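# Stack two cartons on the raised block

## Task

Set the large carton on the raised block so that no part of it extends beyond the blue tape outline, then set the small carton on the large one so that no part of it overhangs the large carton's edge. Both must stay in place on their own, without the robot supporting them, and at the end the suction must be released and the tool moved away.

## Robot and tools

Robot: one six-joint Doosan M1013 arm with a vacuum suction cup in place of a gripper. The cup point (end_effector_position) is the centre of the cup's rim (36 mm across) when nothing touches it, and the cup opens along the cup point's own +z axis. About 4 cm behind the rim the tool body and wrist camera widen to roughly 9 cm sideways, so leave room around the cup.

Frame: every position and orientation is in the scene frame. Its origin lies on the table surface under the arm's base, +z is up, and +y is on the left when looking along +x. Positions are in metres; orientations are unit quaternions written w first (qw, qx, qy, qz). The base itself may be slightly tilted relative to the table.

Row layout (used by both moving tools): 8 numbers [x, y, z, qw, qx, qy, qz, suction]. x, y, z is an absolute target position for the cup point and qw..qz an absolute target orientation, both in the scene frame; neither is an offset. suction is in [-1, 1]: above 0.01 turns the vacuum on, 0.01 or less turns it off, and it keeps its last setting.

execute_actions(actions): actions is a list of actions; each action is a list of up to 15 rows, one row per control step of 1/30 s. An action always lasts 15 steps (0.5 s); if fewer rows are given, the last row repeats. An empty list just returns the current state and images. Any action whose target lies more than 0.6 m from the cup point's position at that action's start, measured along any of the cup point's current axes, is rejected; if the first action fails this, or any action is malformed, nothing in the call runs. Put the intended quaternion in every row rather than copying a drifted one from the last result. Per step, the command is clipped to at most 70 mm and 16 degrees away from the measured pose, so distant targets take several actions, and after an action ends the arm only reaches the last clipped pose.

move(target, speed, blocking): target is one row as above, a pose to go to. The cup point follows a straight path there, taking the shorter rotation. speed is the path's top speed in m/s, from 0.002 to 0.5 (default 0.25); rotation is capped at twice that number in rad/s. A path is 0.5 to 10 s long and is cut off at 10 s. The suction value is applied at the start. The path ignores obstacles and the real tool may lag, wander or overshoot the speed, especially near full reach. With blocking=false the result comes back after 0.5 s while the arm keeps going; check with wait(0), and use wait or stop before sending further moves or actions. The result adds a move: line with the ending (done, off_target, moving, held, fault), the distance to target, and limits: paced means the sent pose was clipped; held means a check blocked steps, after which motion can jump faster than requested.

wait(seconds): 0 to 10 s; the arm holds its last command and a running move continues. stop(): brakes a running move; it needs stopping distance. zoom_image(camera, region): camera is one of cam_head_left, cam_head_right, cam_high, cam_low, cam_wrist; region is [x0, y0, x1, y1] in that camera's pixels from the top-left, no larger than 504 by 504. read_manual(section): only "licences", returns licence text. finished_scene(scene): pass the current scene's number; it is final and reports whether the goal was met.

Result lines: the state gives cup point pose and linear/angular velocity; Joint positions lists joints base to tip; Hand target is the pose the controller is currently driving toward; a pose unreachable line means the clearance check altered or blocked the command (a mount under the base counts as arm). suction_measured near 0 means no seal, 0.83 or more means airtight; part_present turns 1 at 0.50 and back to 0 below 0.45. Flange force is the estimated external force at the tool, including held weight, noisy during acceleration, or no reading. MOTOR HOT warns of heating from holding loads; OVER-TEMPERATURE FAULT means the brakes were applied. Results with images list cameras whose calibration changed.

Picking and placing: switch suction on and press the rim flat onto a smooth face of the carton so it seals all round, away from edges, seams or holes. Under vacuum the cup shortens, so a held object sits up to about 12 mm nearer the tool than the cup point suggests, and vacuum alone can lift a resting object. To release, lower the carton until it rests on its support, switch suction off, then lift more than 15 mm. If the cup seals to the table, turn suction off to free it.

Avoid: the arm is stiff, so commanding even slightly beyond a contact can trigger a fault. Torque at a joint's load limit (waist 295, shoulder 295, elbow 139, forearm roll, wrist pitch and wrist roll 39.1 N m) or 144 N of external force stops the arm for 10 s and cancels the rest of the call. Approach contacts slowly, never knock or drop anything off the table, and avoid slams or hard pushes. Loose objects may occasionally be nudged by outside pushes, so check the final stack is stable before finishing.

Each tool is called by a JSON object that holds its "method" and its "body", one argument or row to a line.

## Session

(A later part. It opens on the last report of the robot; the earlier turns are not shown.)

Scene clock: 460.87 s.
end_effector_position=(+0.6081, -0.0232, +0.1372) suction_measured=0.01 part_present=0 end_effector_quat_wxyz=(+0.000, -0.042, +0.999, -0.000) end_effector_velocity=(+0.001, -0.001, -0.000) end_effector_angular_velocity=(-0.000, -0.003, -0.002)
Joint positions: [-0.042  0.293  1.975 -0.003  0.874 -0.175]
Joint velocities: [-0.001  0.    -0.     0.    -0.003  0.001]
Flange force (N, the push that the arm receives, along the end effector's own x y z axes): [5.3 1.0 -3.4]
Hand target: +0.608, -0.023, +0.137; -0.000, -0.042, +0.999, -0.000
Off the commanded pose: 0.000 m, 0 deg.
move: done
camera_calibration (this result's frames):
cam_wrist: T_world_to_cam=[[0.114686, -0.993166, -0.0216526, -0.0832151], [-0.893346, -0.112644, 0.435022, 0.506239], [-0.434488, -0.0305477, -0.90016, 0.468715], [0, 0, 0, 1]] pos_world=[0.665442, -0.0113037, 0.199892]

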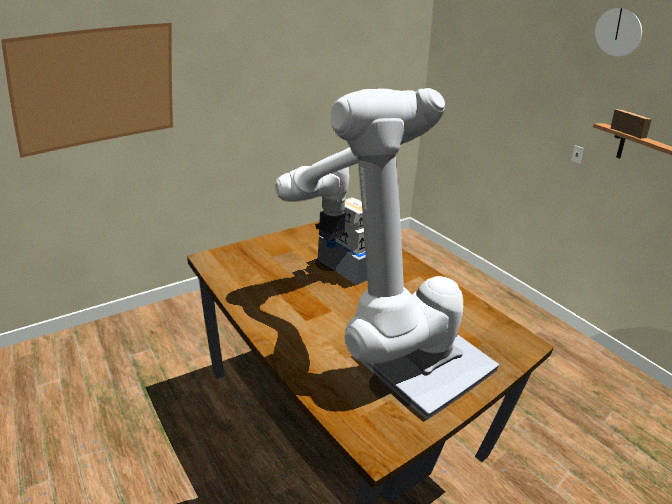

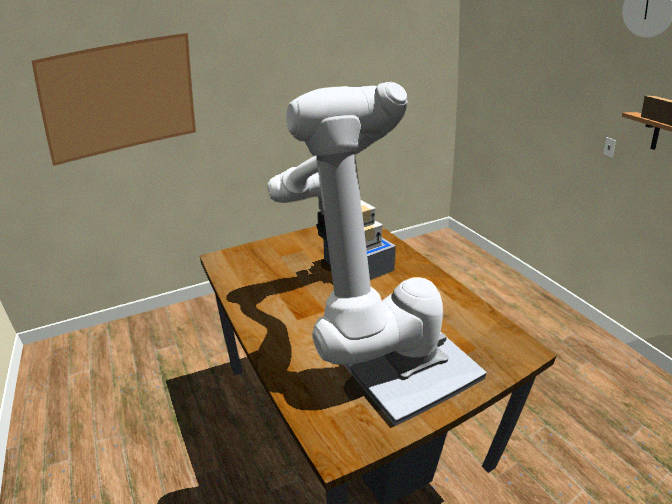

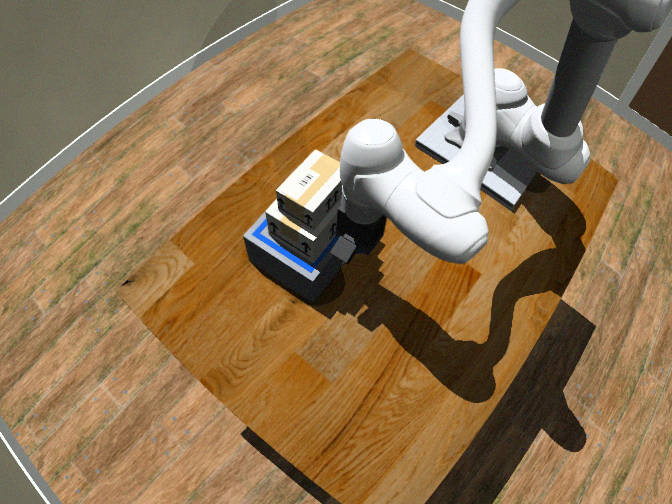

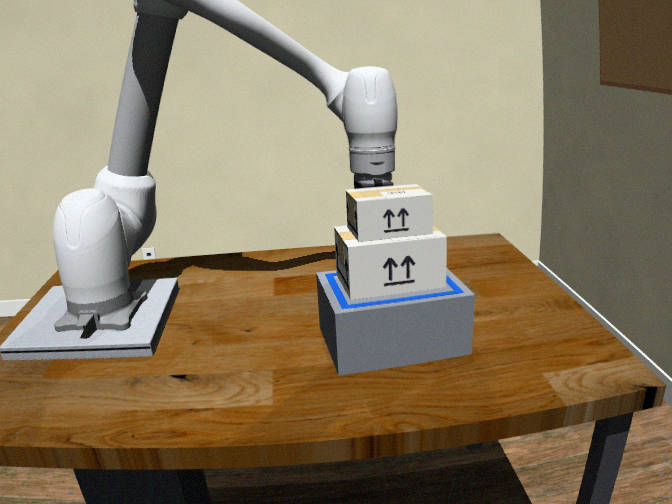

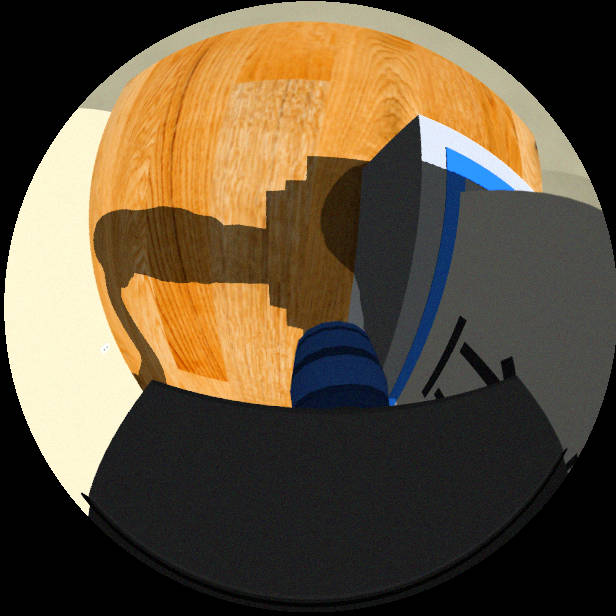

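{"method": "execute_actions", "body": {
  "actions": []
}}

Scene clock: 477.90 s.
end_effector_position=(+0.6081, -0.0232, +0.1371) suction_measured=0.01 part_present=0 end_effector_quat_wxyz=(-0.000, -0.042, +0.999, -0.000) end_effector_velocity=(-0.001, -0.000, -0.001) end_effector_angular_velocity=(-0.001, +0.002, +0.002)
Joint positions: [-0.042  0.293  1.975 -0.003  0.874 -0.175]
Joint velocities: [ 0.001  0.001  0.001 -0.002  0.    -0.   ]
Flange force (N, the push that the arm receives, along the end effector's own x y z axes): [4.6 1.0 -0.9]
Hand target: +0.608, -0.023, +0.137; -0.000, -0.042, +0.999, -0.000
Off the commanded pose: 0.000 m, 0 deg.
camera_calibration (this result's frames):
cam_wrist: T_world_to_cam=[[0.114652, -0.993168, -0.021711, -0.0831742], [-0.893307, -0.112636, 0.435103, 0.506224], [-0.434576, -0.0304911, -0.900119, 0.468693], [0, 0, 0, 1]] pos_world=[0.665433, -0.0112961, 0.199814]

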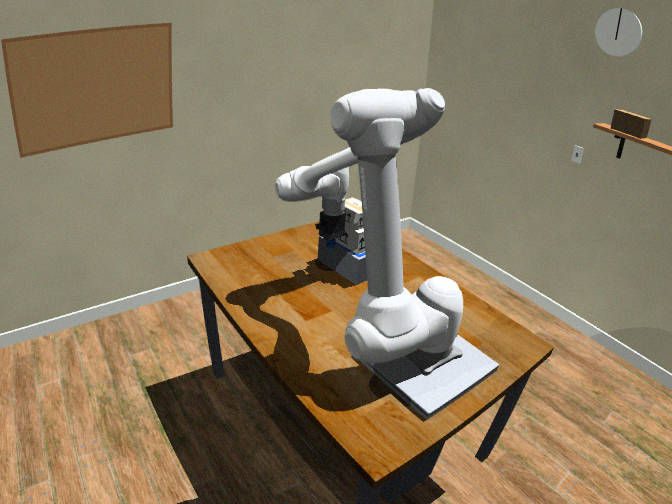

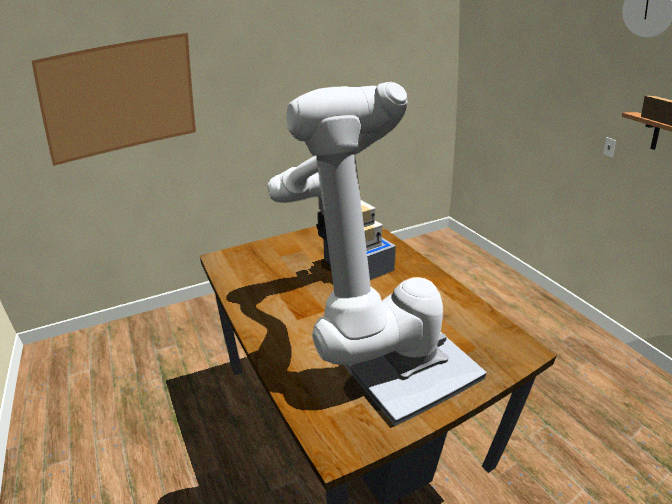

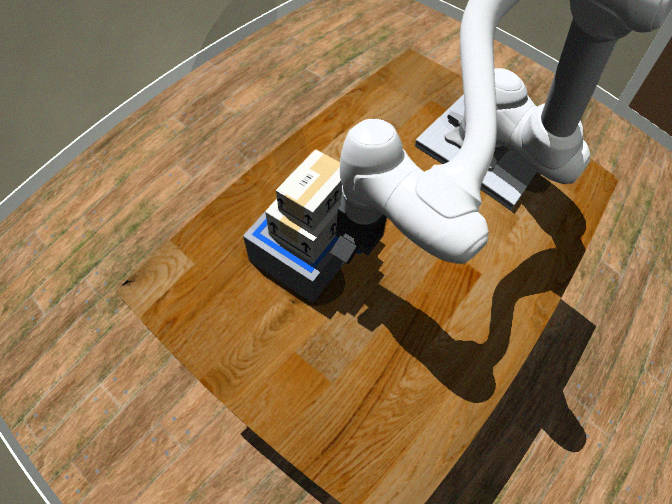

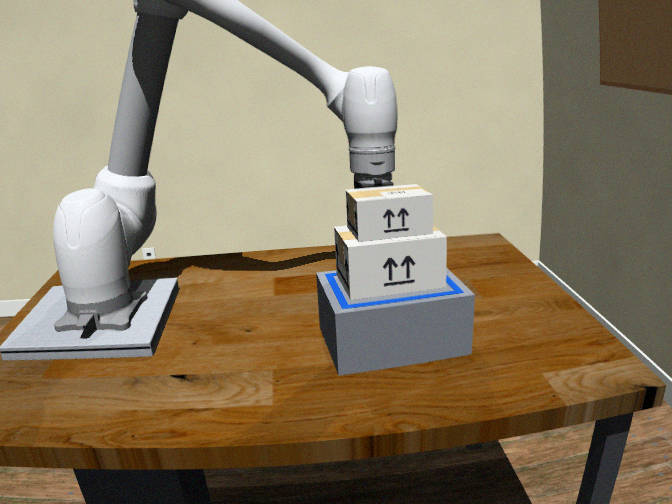

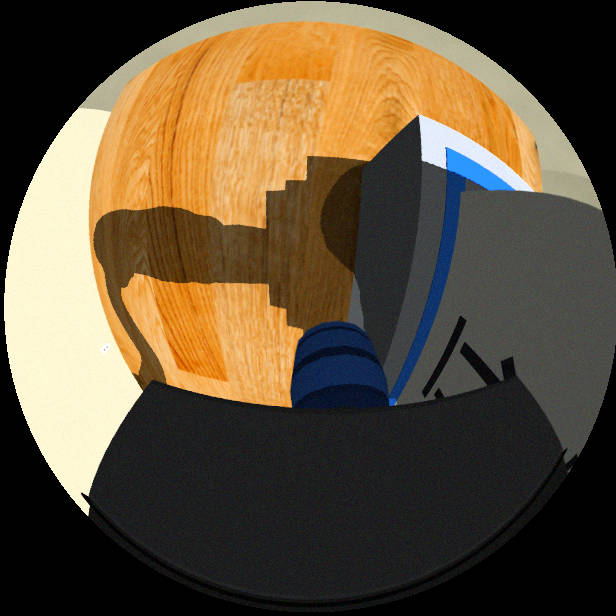

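{"method": "move", "body": {
  "target": [0.6102, -0.0481, 0.137, 0, -0.0419, 0.9991, 0, -1],
  "speed": 0.02
}}

{"method": "zoom_image", "body": {
  "camera": "cam_low",
  "region": [310, 260, 400, 320]
}}

{"method": "zoom_image", "body": {
  "camera": "cam_low",
  "region": [400, 255, 490, 315]
}}

Scene clock: 488.20 s.
end_effector_position=(+0.6102, -0.0481, +0.1370) suction_measured=0.01 part_present=0 end_effector_quat_wxyz=(-0.000, -0.042, +0.999, -0.000) end_effector_velocity=(-0.001, -0.000, -0.001) end_effector_angular_velocity=(+0.000, +0.002, -0.000)
Joint positions: [-0.082  0.297  1.968 -0.003  0.876 -0.216]
Joint velocities: [-0.001  0.001  0.001 -0.     0.001 -0.   ]
Flange force (N, the push that the arm receives, along the end effector's own x y z axes): [3.5 6.4 -2.9]
Hand target: +0.610, -0.048, +0.137; +0.000, -0.042, +0.999, -0.000
Off the commanded pose: 0.000 m, 0 deg.
move: done
camera_calibration (this result's frames):
cam_wrist: T_world_to_cam=[[0.114702, -0.993162, -0.0217248, -0.108141], [-0.8933, -0.112686, 0.435106, 0.505356], [-0.434579, -0.0305006, -0.900117, 0.46875], [0, 0, 0, 1]] pos_world=[0.667547, -0.0361582, 0.199697]

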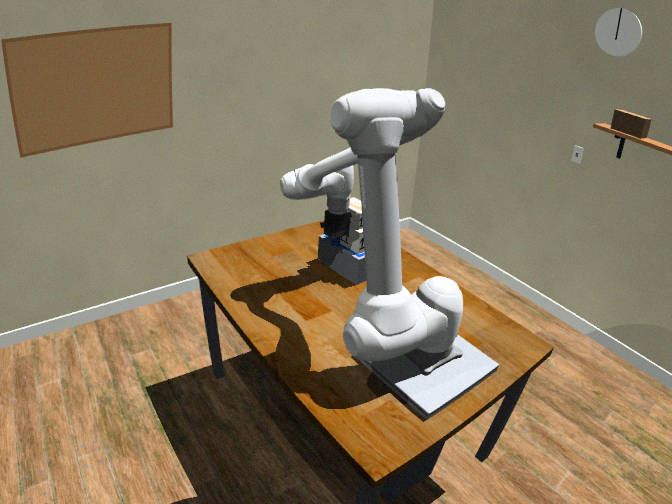

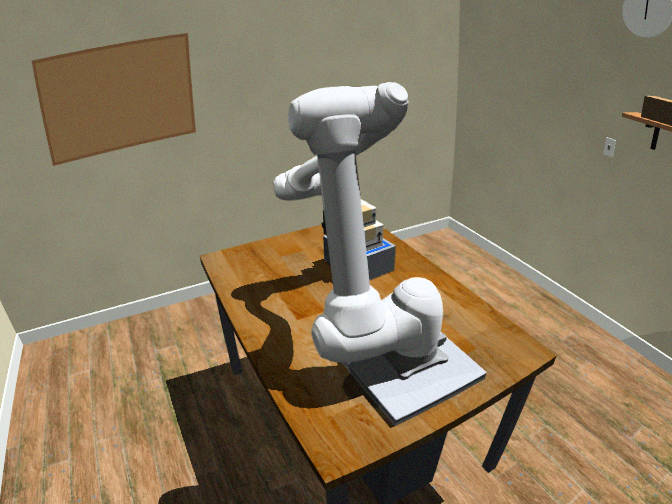

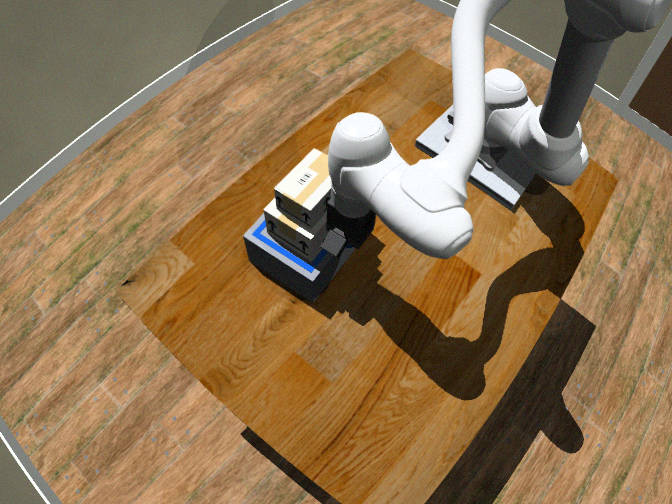

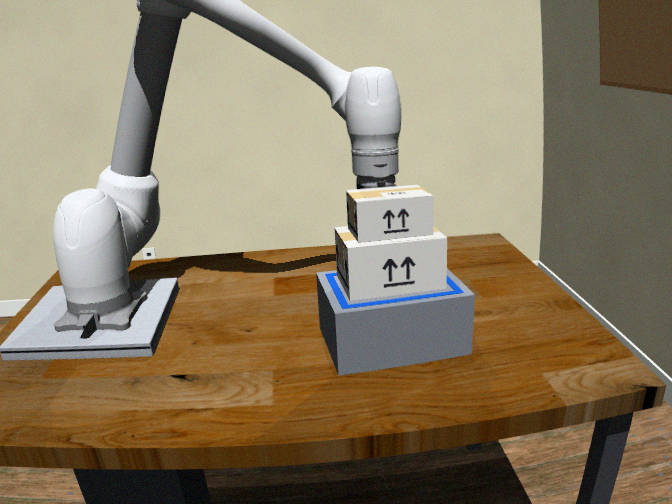

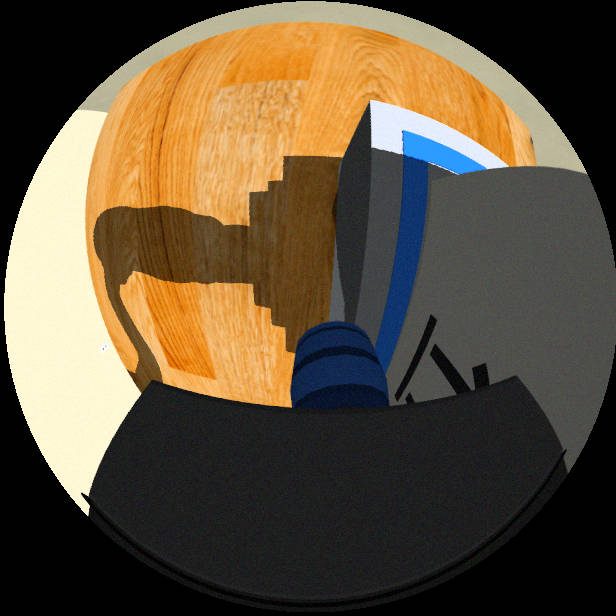

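Region (310, 260, 400, 320) of cam_low's 672x504 image, scaled by 5.600, with more detail than that image has.

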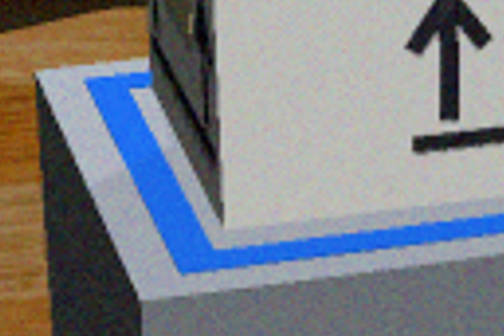

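Region (400, 255, 490, 315) of cam_low's 672x504 image, scaled by 5.600, with more detail than that image has.

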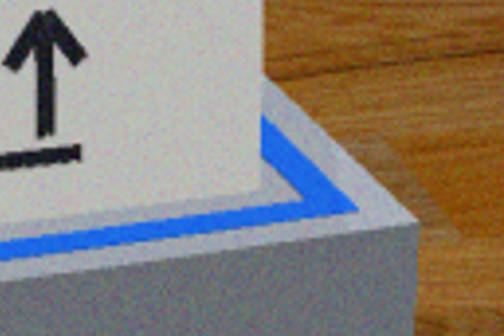

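{"method": "move", "body": {
  "target": [0.6106, -0.0536, 0.137, 0, -0.0419, 0.9991, 0, -1],
  "speed": 0.015
}}

{"method": "zoom_image", "body": {
  "camera": "cam_low",
  "region": [310, 260, 400, 320]
}}

{"method": "zoom_image", "body": {
  "camera": "cam_low",
  "region": [400, 255, 490, 315]
}}

Scene clock: 494.17 s.
end_effector_position=(+0.6106, -0.0536, +0.1370) suction_measured=0.01 part_present=0 end_effector_quat_wxyz=(-0.000, -0.042, +0.999, -0.000) end_effector_velocity=(-0.000, +0.001, +0.001) end_effector_angular_velocity=(+0.001, +0.000, +0.001)
Joint positions: [-0.091  0.299  1.967 -0.003  0.876 -0.224]
Joint velocities: [ 0.001 -0.001  0.     0.001  0.001 -0.001]
Flange force (N, the push that the arm receives, along the end effector's own x y z axes): [6.7 1.9 -3.2]
Hand target: +0.611, -0.054, +0.137; +0.000, -0.042, +0.999, -0.000
Off the commanded pose: 0.000 m, 0 deg.
move: done
camera_calibration (this result's frames):
cam_wrist: T_world_to_cam=[[0.114701, -0.993162, -0.0217259, -0.113675], [-0.893303, -0.112686, 0.4351, 0.505096], [-0.434573, -0.0304987, -0.90012, 0.468753], [0, 0, 0, 1]] pos_world=[0.66795, -0.0416842, 0.199697]

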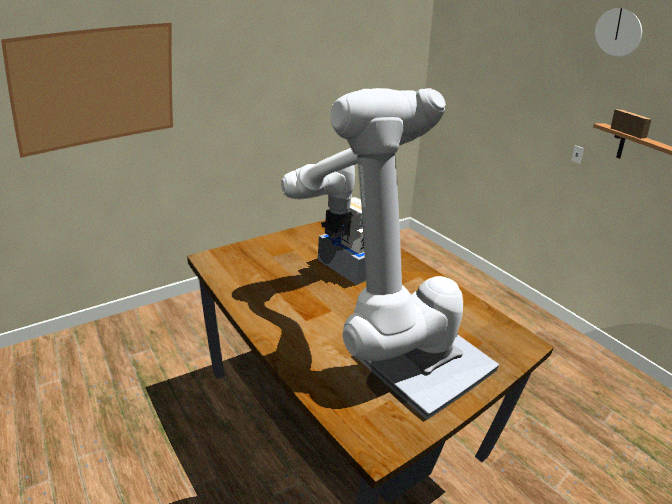

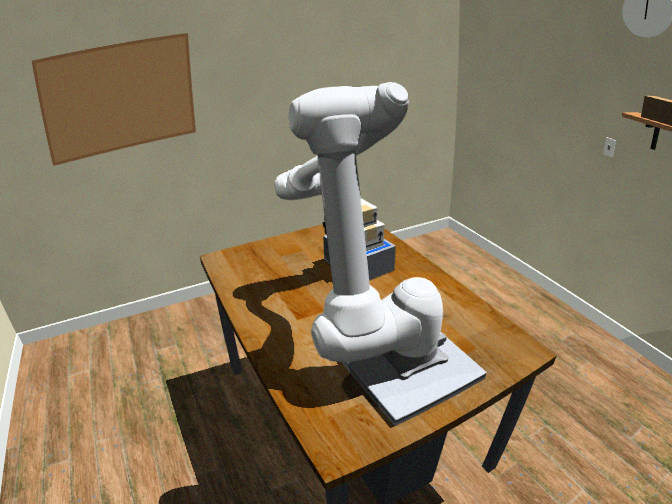

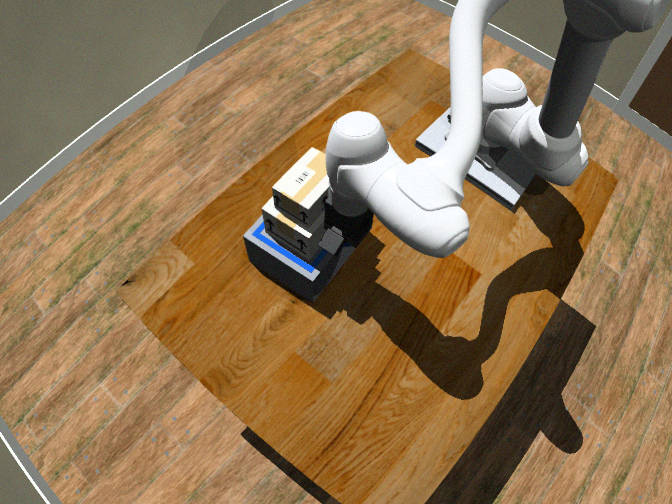

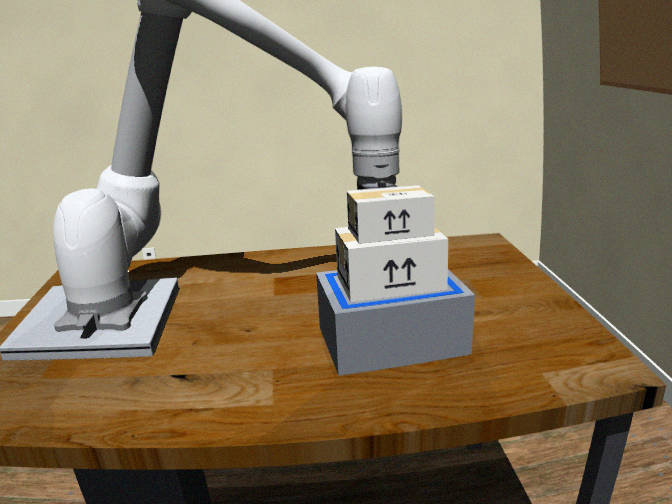

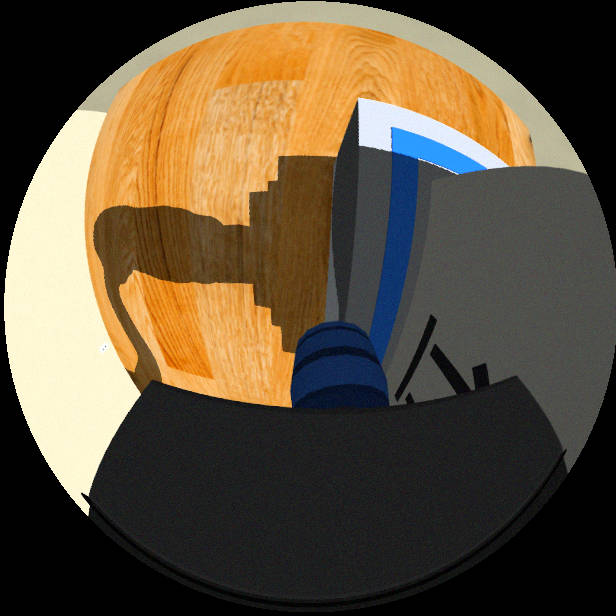

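Region (310, 260, 400, 320) of cam_low's 672x504 image, scaled by 5.600, with more detail than that image has.

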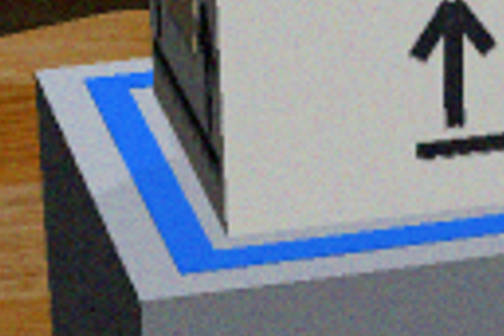

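Region (400, 255, 490, 315) of cam_low's 672x504 image, scaled by 5.600, with more detail than that image has.

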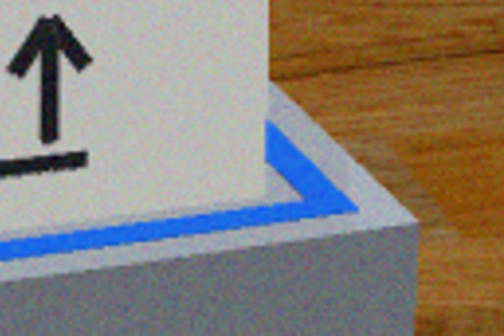

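{"method": "move", "body": {
  "target": [0.6075, -0.015, 0.137, 0, -0.0419, 0.9991, 0, -1],
  "speed": 0.08
}}

{"method": "move", "body": {
  "target": [0.55, 0.08, 0.40, 0, -0.0419, 0.9991, 0, -1],
  "speed": 0.3
}}

{"method": "zoom_image", "body": {
  "camera": "cam_high",
  "region": [230, 130, 380, 310]
}}

{"method": "zoom_image", "body": {
  "camera": "cam_low",
  "region": [300, 170, 490, 320]
}}

Scene clock: 506.70 s.
end_effector_position=(+0.6075, -0.0150, +0.1370) suction_measured=0.01 part_present=0 end_effector_quat_wxyz=(-0.000, -0.042, +0.999, +0.000) end_effector_velocity=(-0.001, -0.000, +0.000) end_effector_angular_velocity=(-0.001, +0.001, -0.000)
Joint positions: [-0.028  0.292  1.977 -0.003  0.873 -0.162]
Joint velocities: [-0.    -0.     0.001 -0.001  0.001  0.001]
Flange force (N, the push that the arm receives, along the end effector's own x y z axes): [4.3 -0.1 -2.0]
Hand target: +0.607, -0.015, +0.137; -0.000, -0.042, +0.999, +0.000
Off the commanded pose: 0.000 m, 0 deg.
move: done
camera_calibration (this result's frames):
cam_wrist: T_world_to_cam=[[0.114581, -0.993174, -0.0218531, -0.0749353], [-0.893307, -0.112633, 0.435105, 0.506683], [-0.434597, -0.0303332, -0.900114, 0.468579], [0, 0, 0, 1]] pos_world=[0.664852, -0.00314102, 0.199677]

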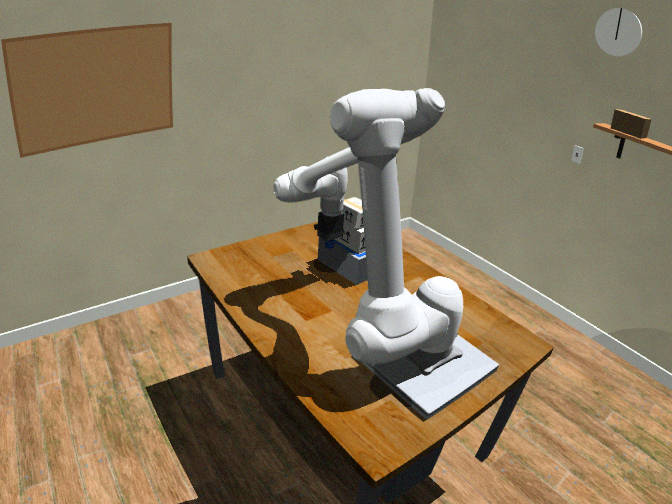

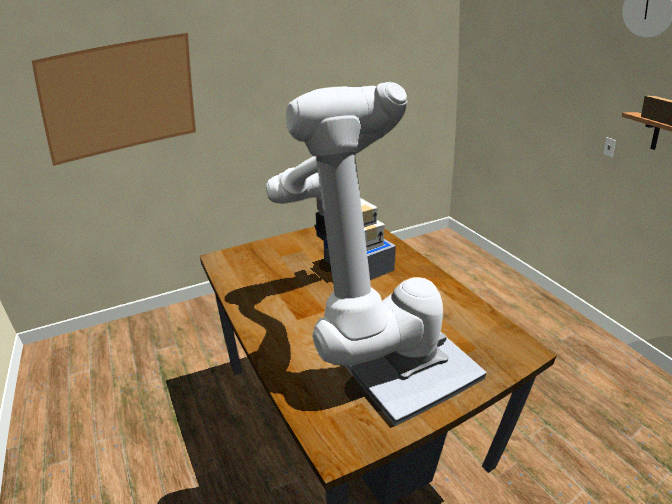

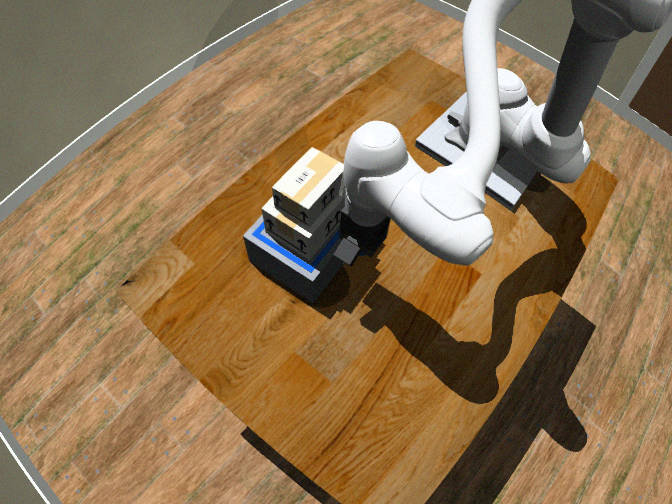

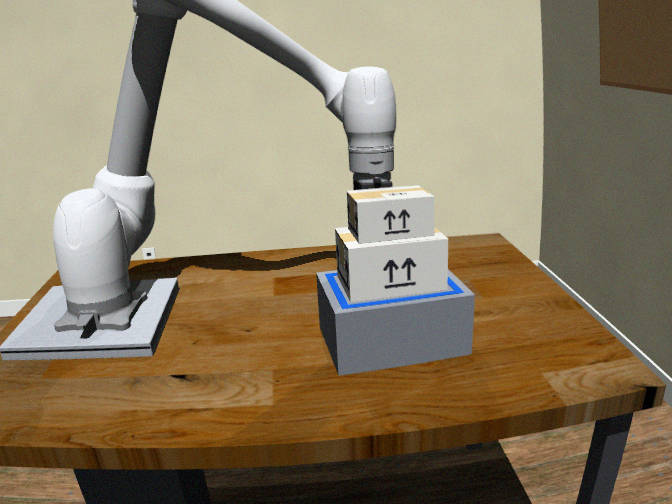

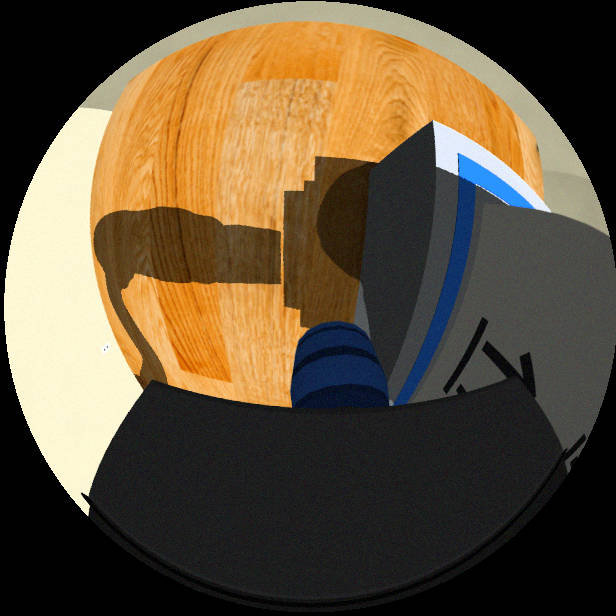

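Scene clock: 508.03 s.
end_effector_position=(+0.5500, +0.0799, +0.3998) suction_measured=0.01 part_present=0 end_effector_quat_wxyz=(+0.000, -0.042, +0.999, +0.000) end_effector_velocity=(+0.001, -0.001, +0.001) end_effector_angular_velocity=(-0.003, -0.001, +0.001)
Joint positions: [ 0.136  0.015  1.776 -0.002  1.35   0.001]
Joint velocities: [ 0.     0.    -0.002 -0.003  0.001 -0.   ]
Flange force (N, the push that the arm receives, along the end effector's own x y z axes): [5.5 1.5 1.0]
Hand target: +0.550, +0.080, +0.400; -0.000, -0.042, +0.999, +0.000
Off the commanded pose: 0.000 m, 0 deg.
move: done
camera_calibration (this result's frames):
cam_wrist: T_world_to_cam=[[0.114686, -0.993158, -0.0220113, 0.0317352], [-0.893313, -0.112798, 0.43505, 0.351703], [-0.434556, -0.030231, -0.900137, 0.683036], [0, 0, 0, 1]] pos_world=[0.607359, 0.0918384, 0.462516]

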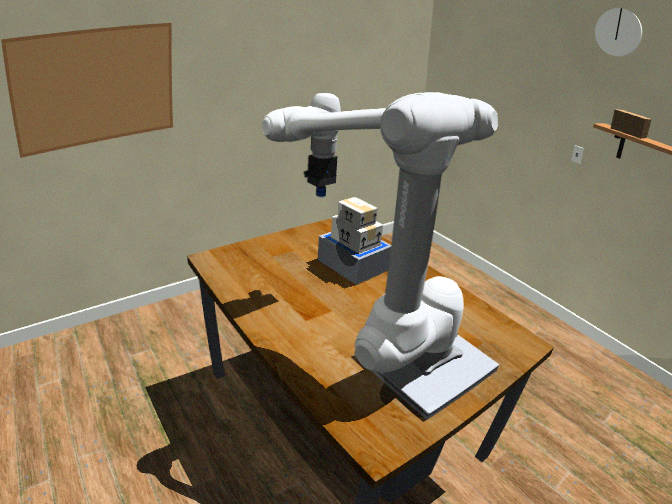

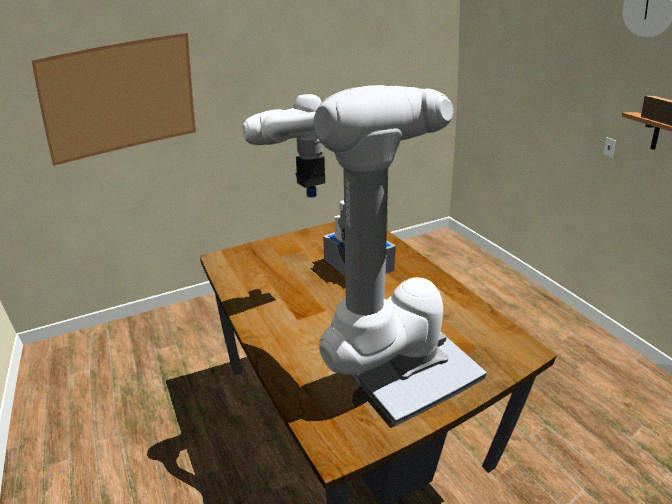

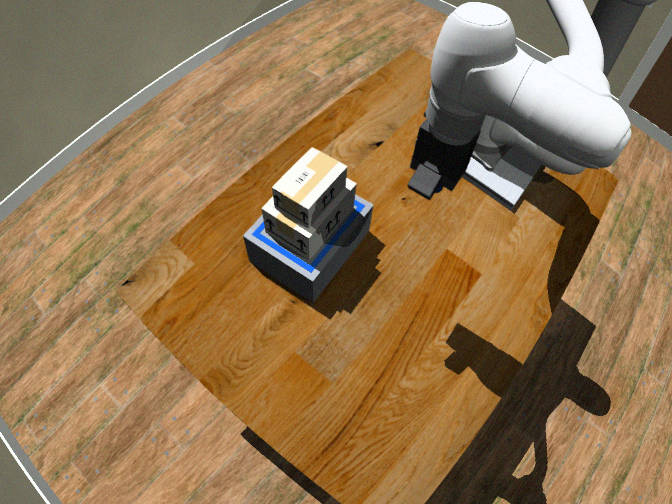

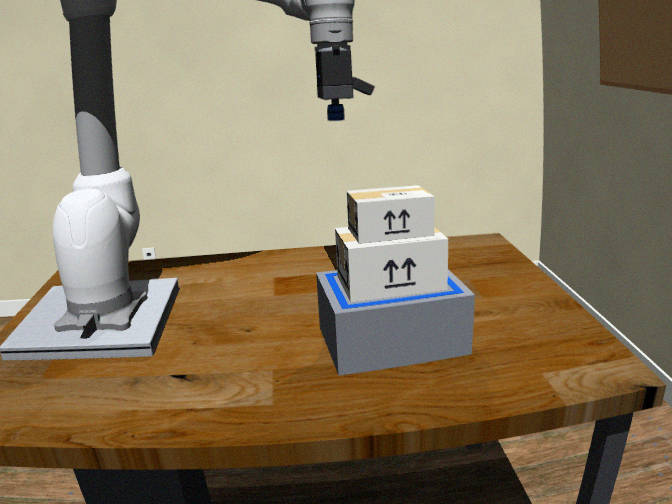

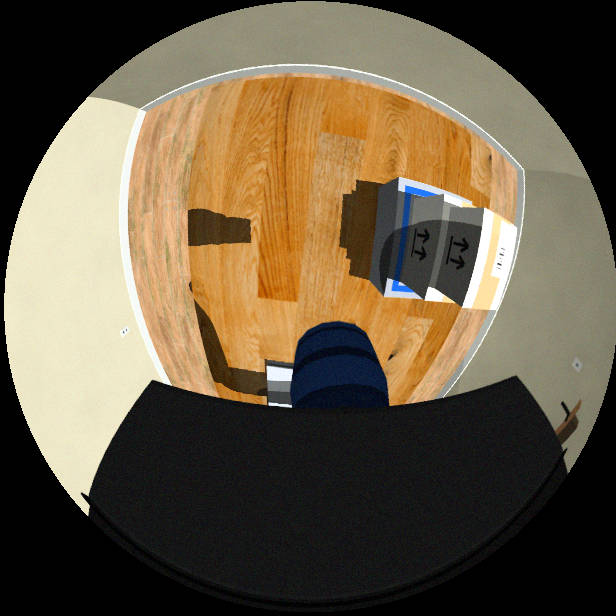

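Region (230, 130, 380, 310) of cam_high's 672x504 image, scaled by 2.800, with more detail than that image has.

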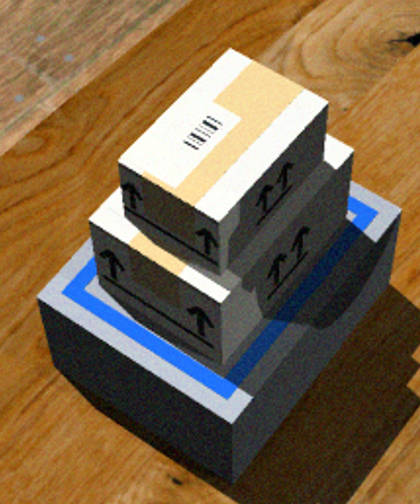

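Region (300, 170, 490, 320) of cam_low's 672x504 image, scaled by 2.653, with more detail than that image has; it fills the top 398 rows of this view, and the rest is white.

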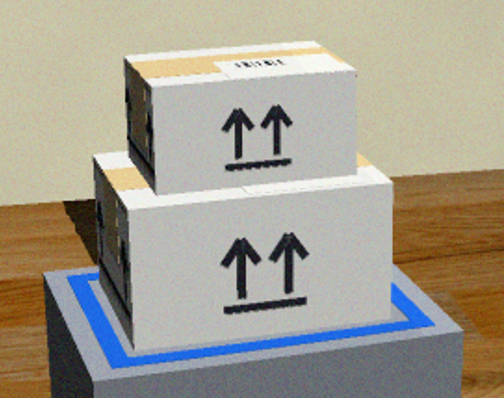

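The large carton is inside the tape outline and the small carton sits on top without overhanging, so I'm ending scene 1.

{"method": "finished_scene", "body": {
  "scene": 1
}}

The scene is finished: the task was done.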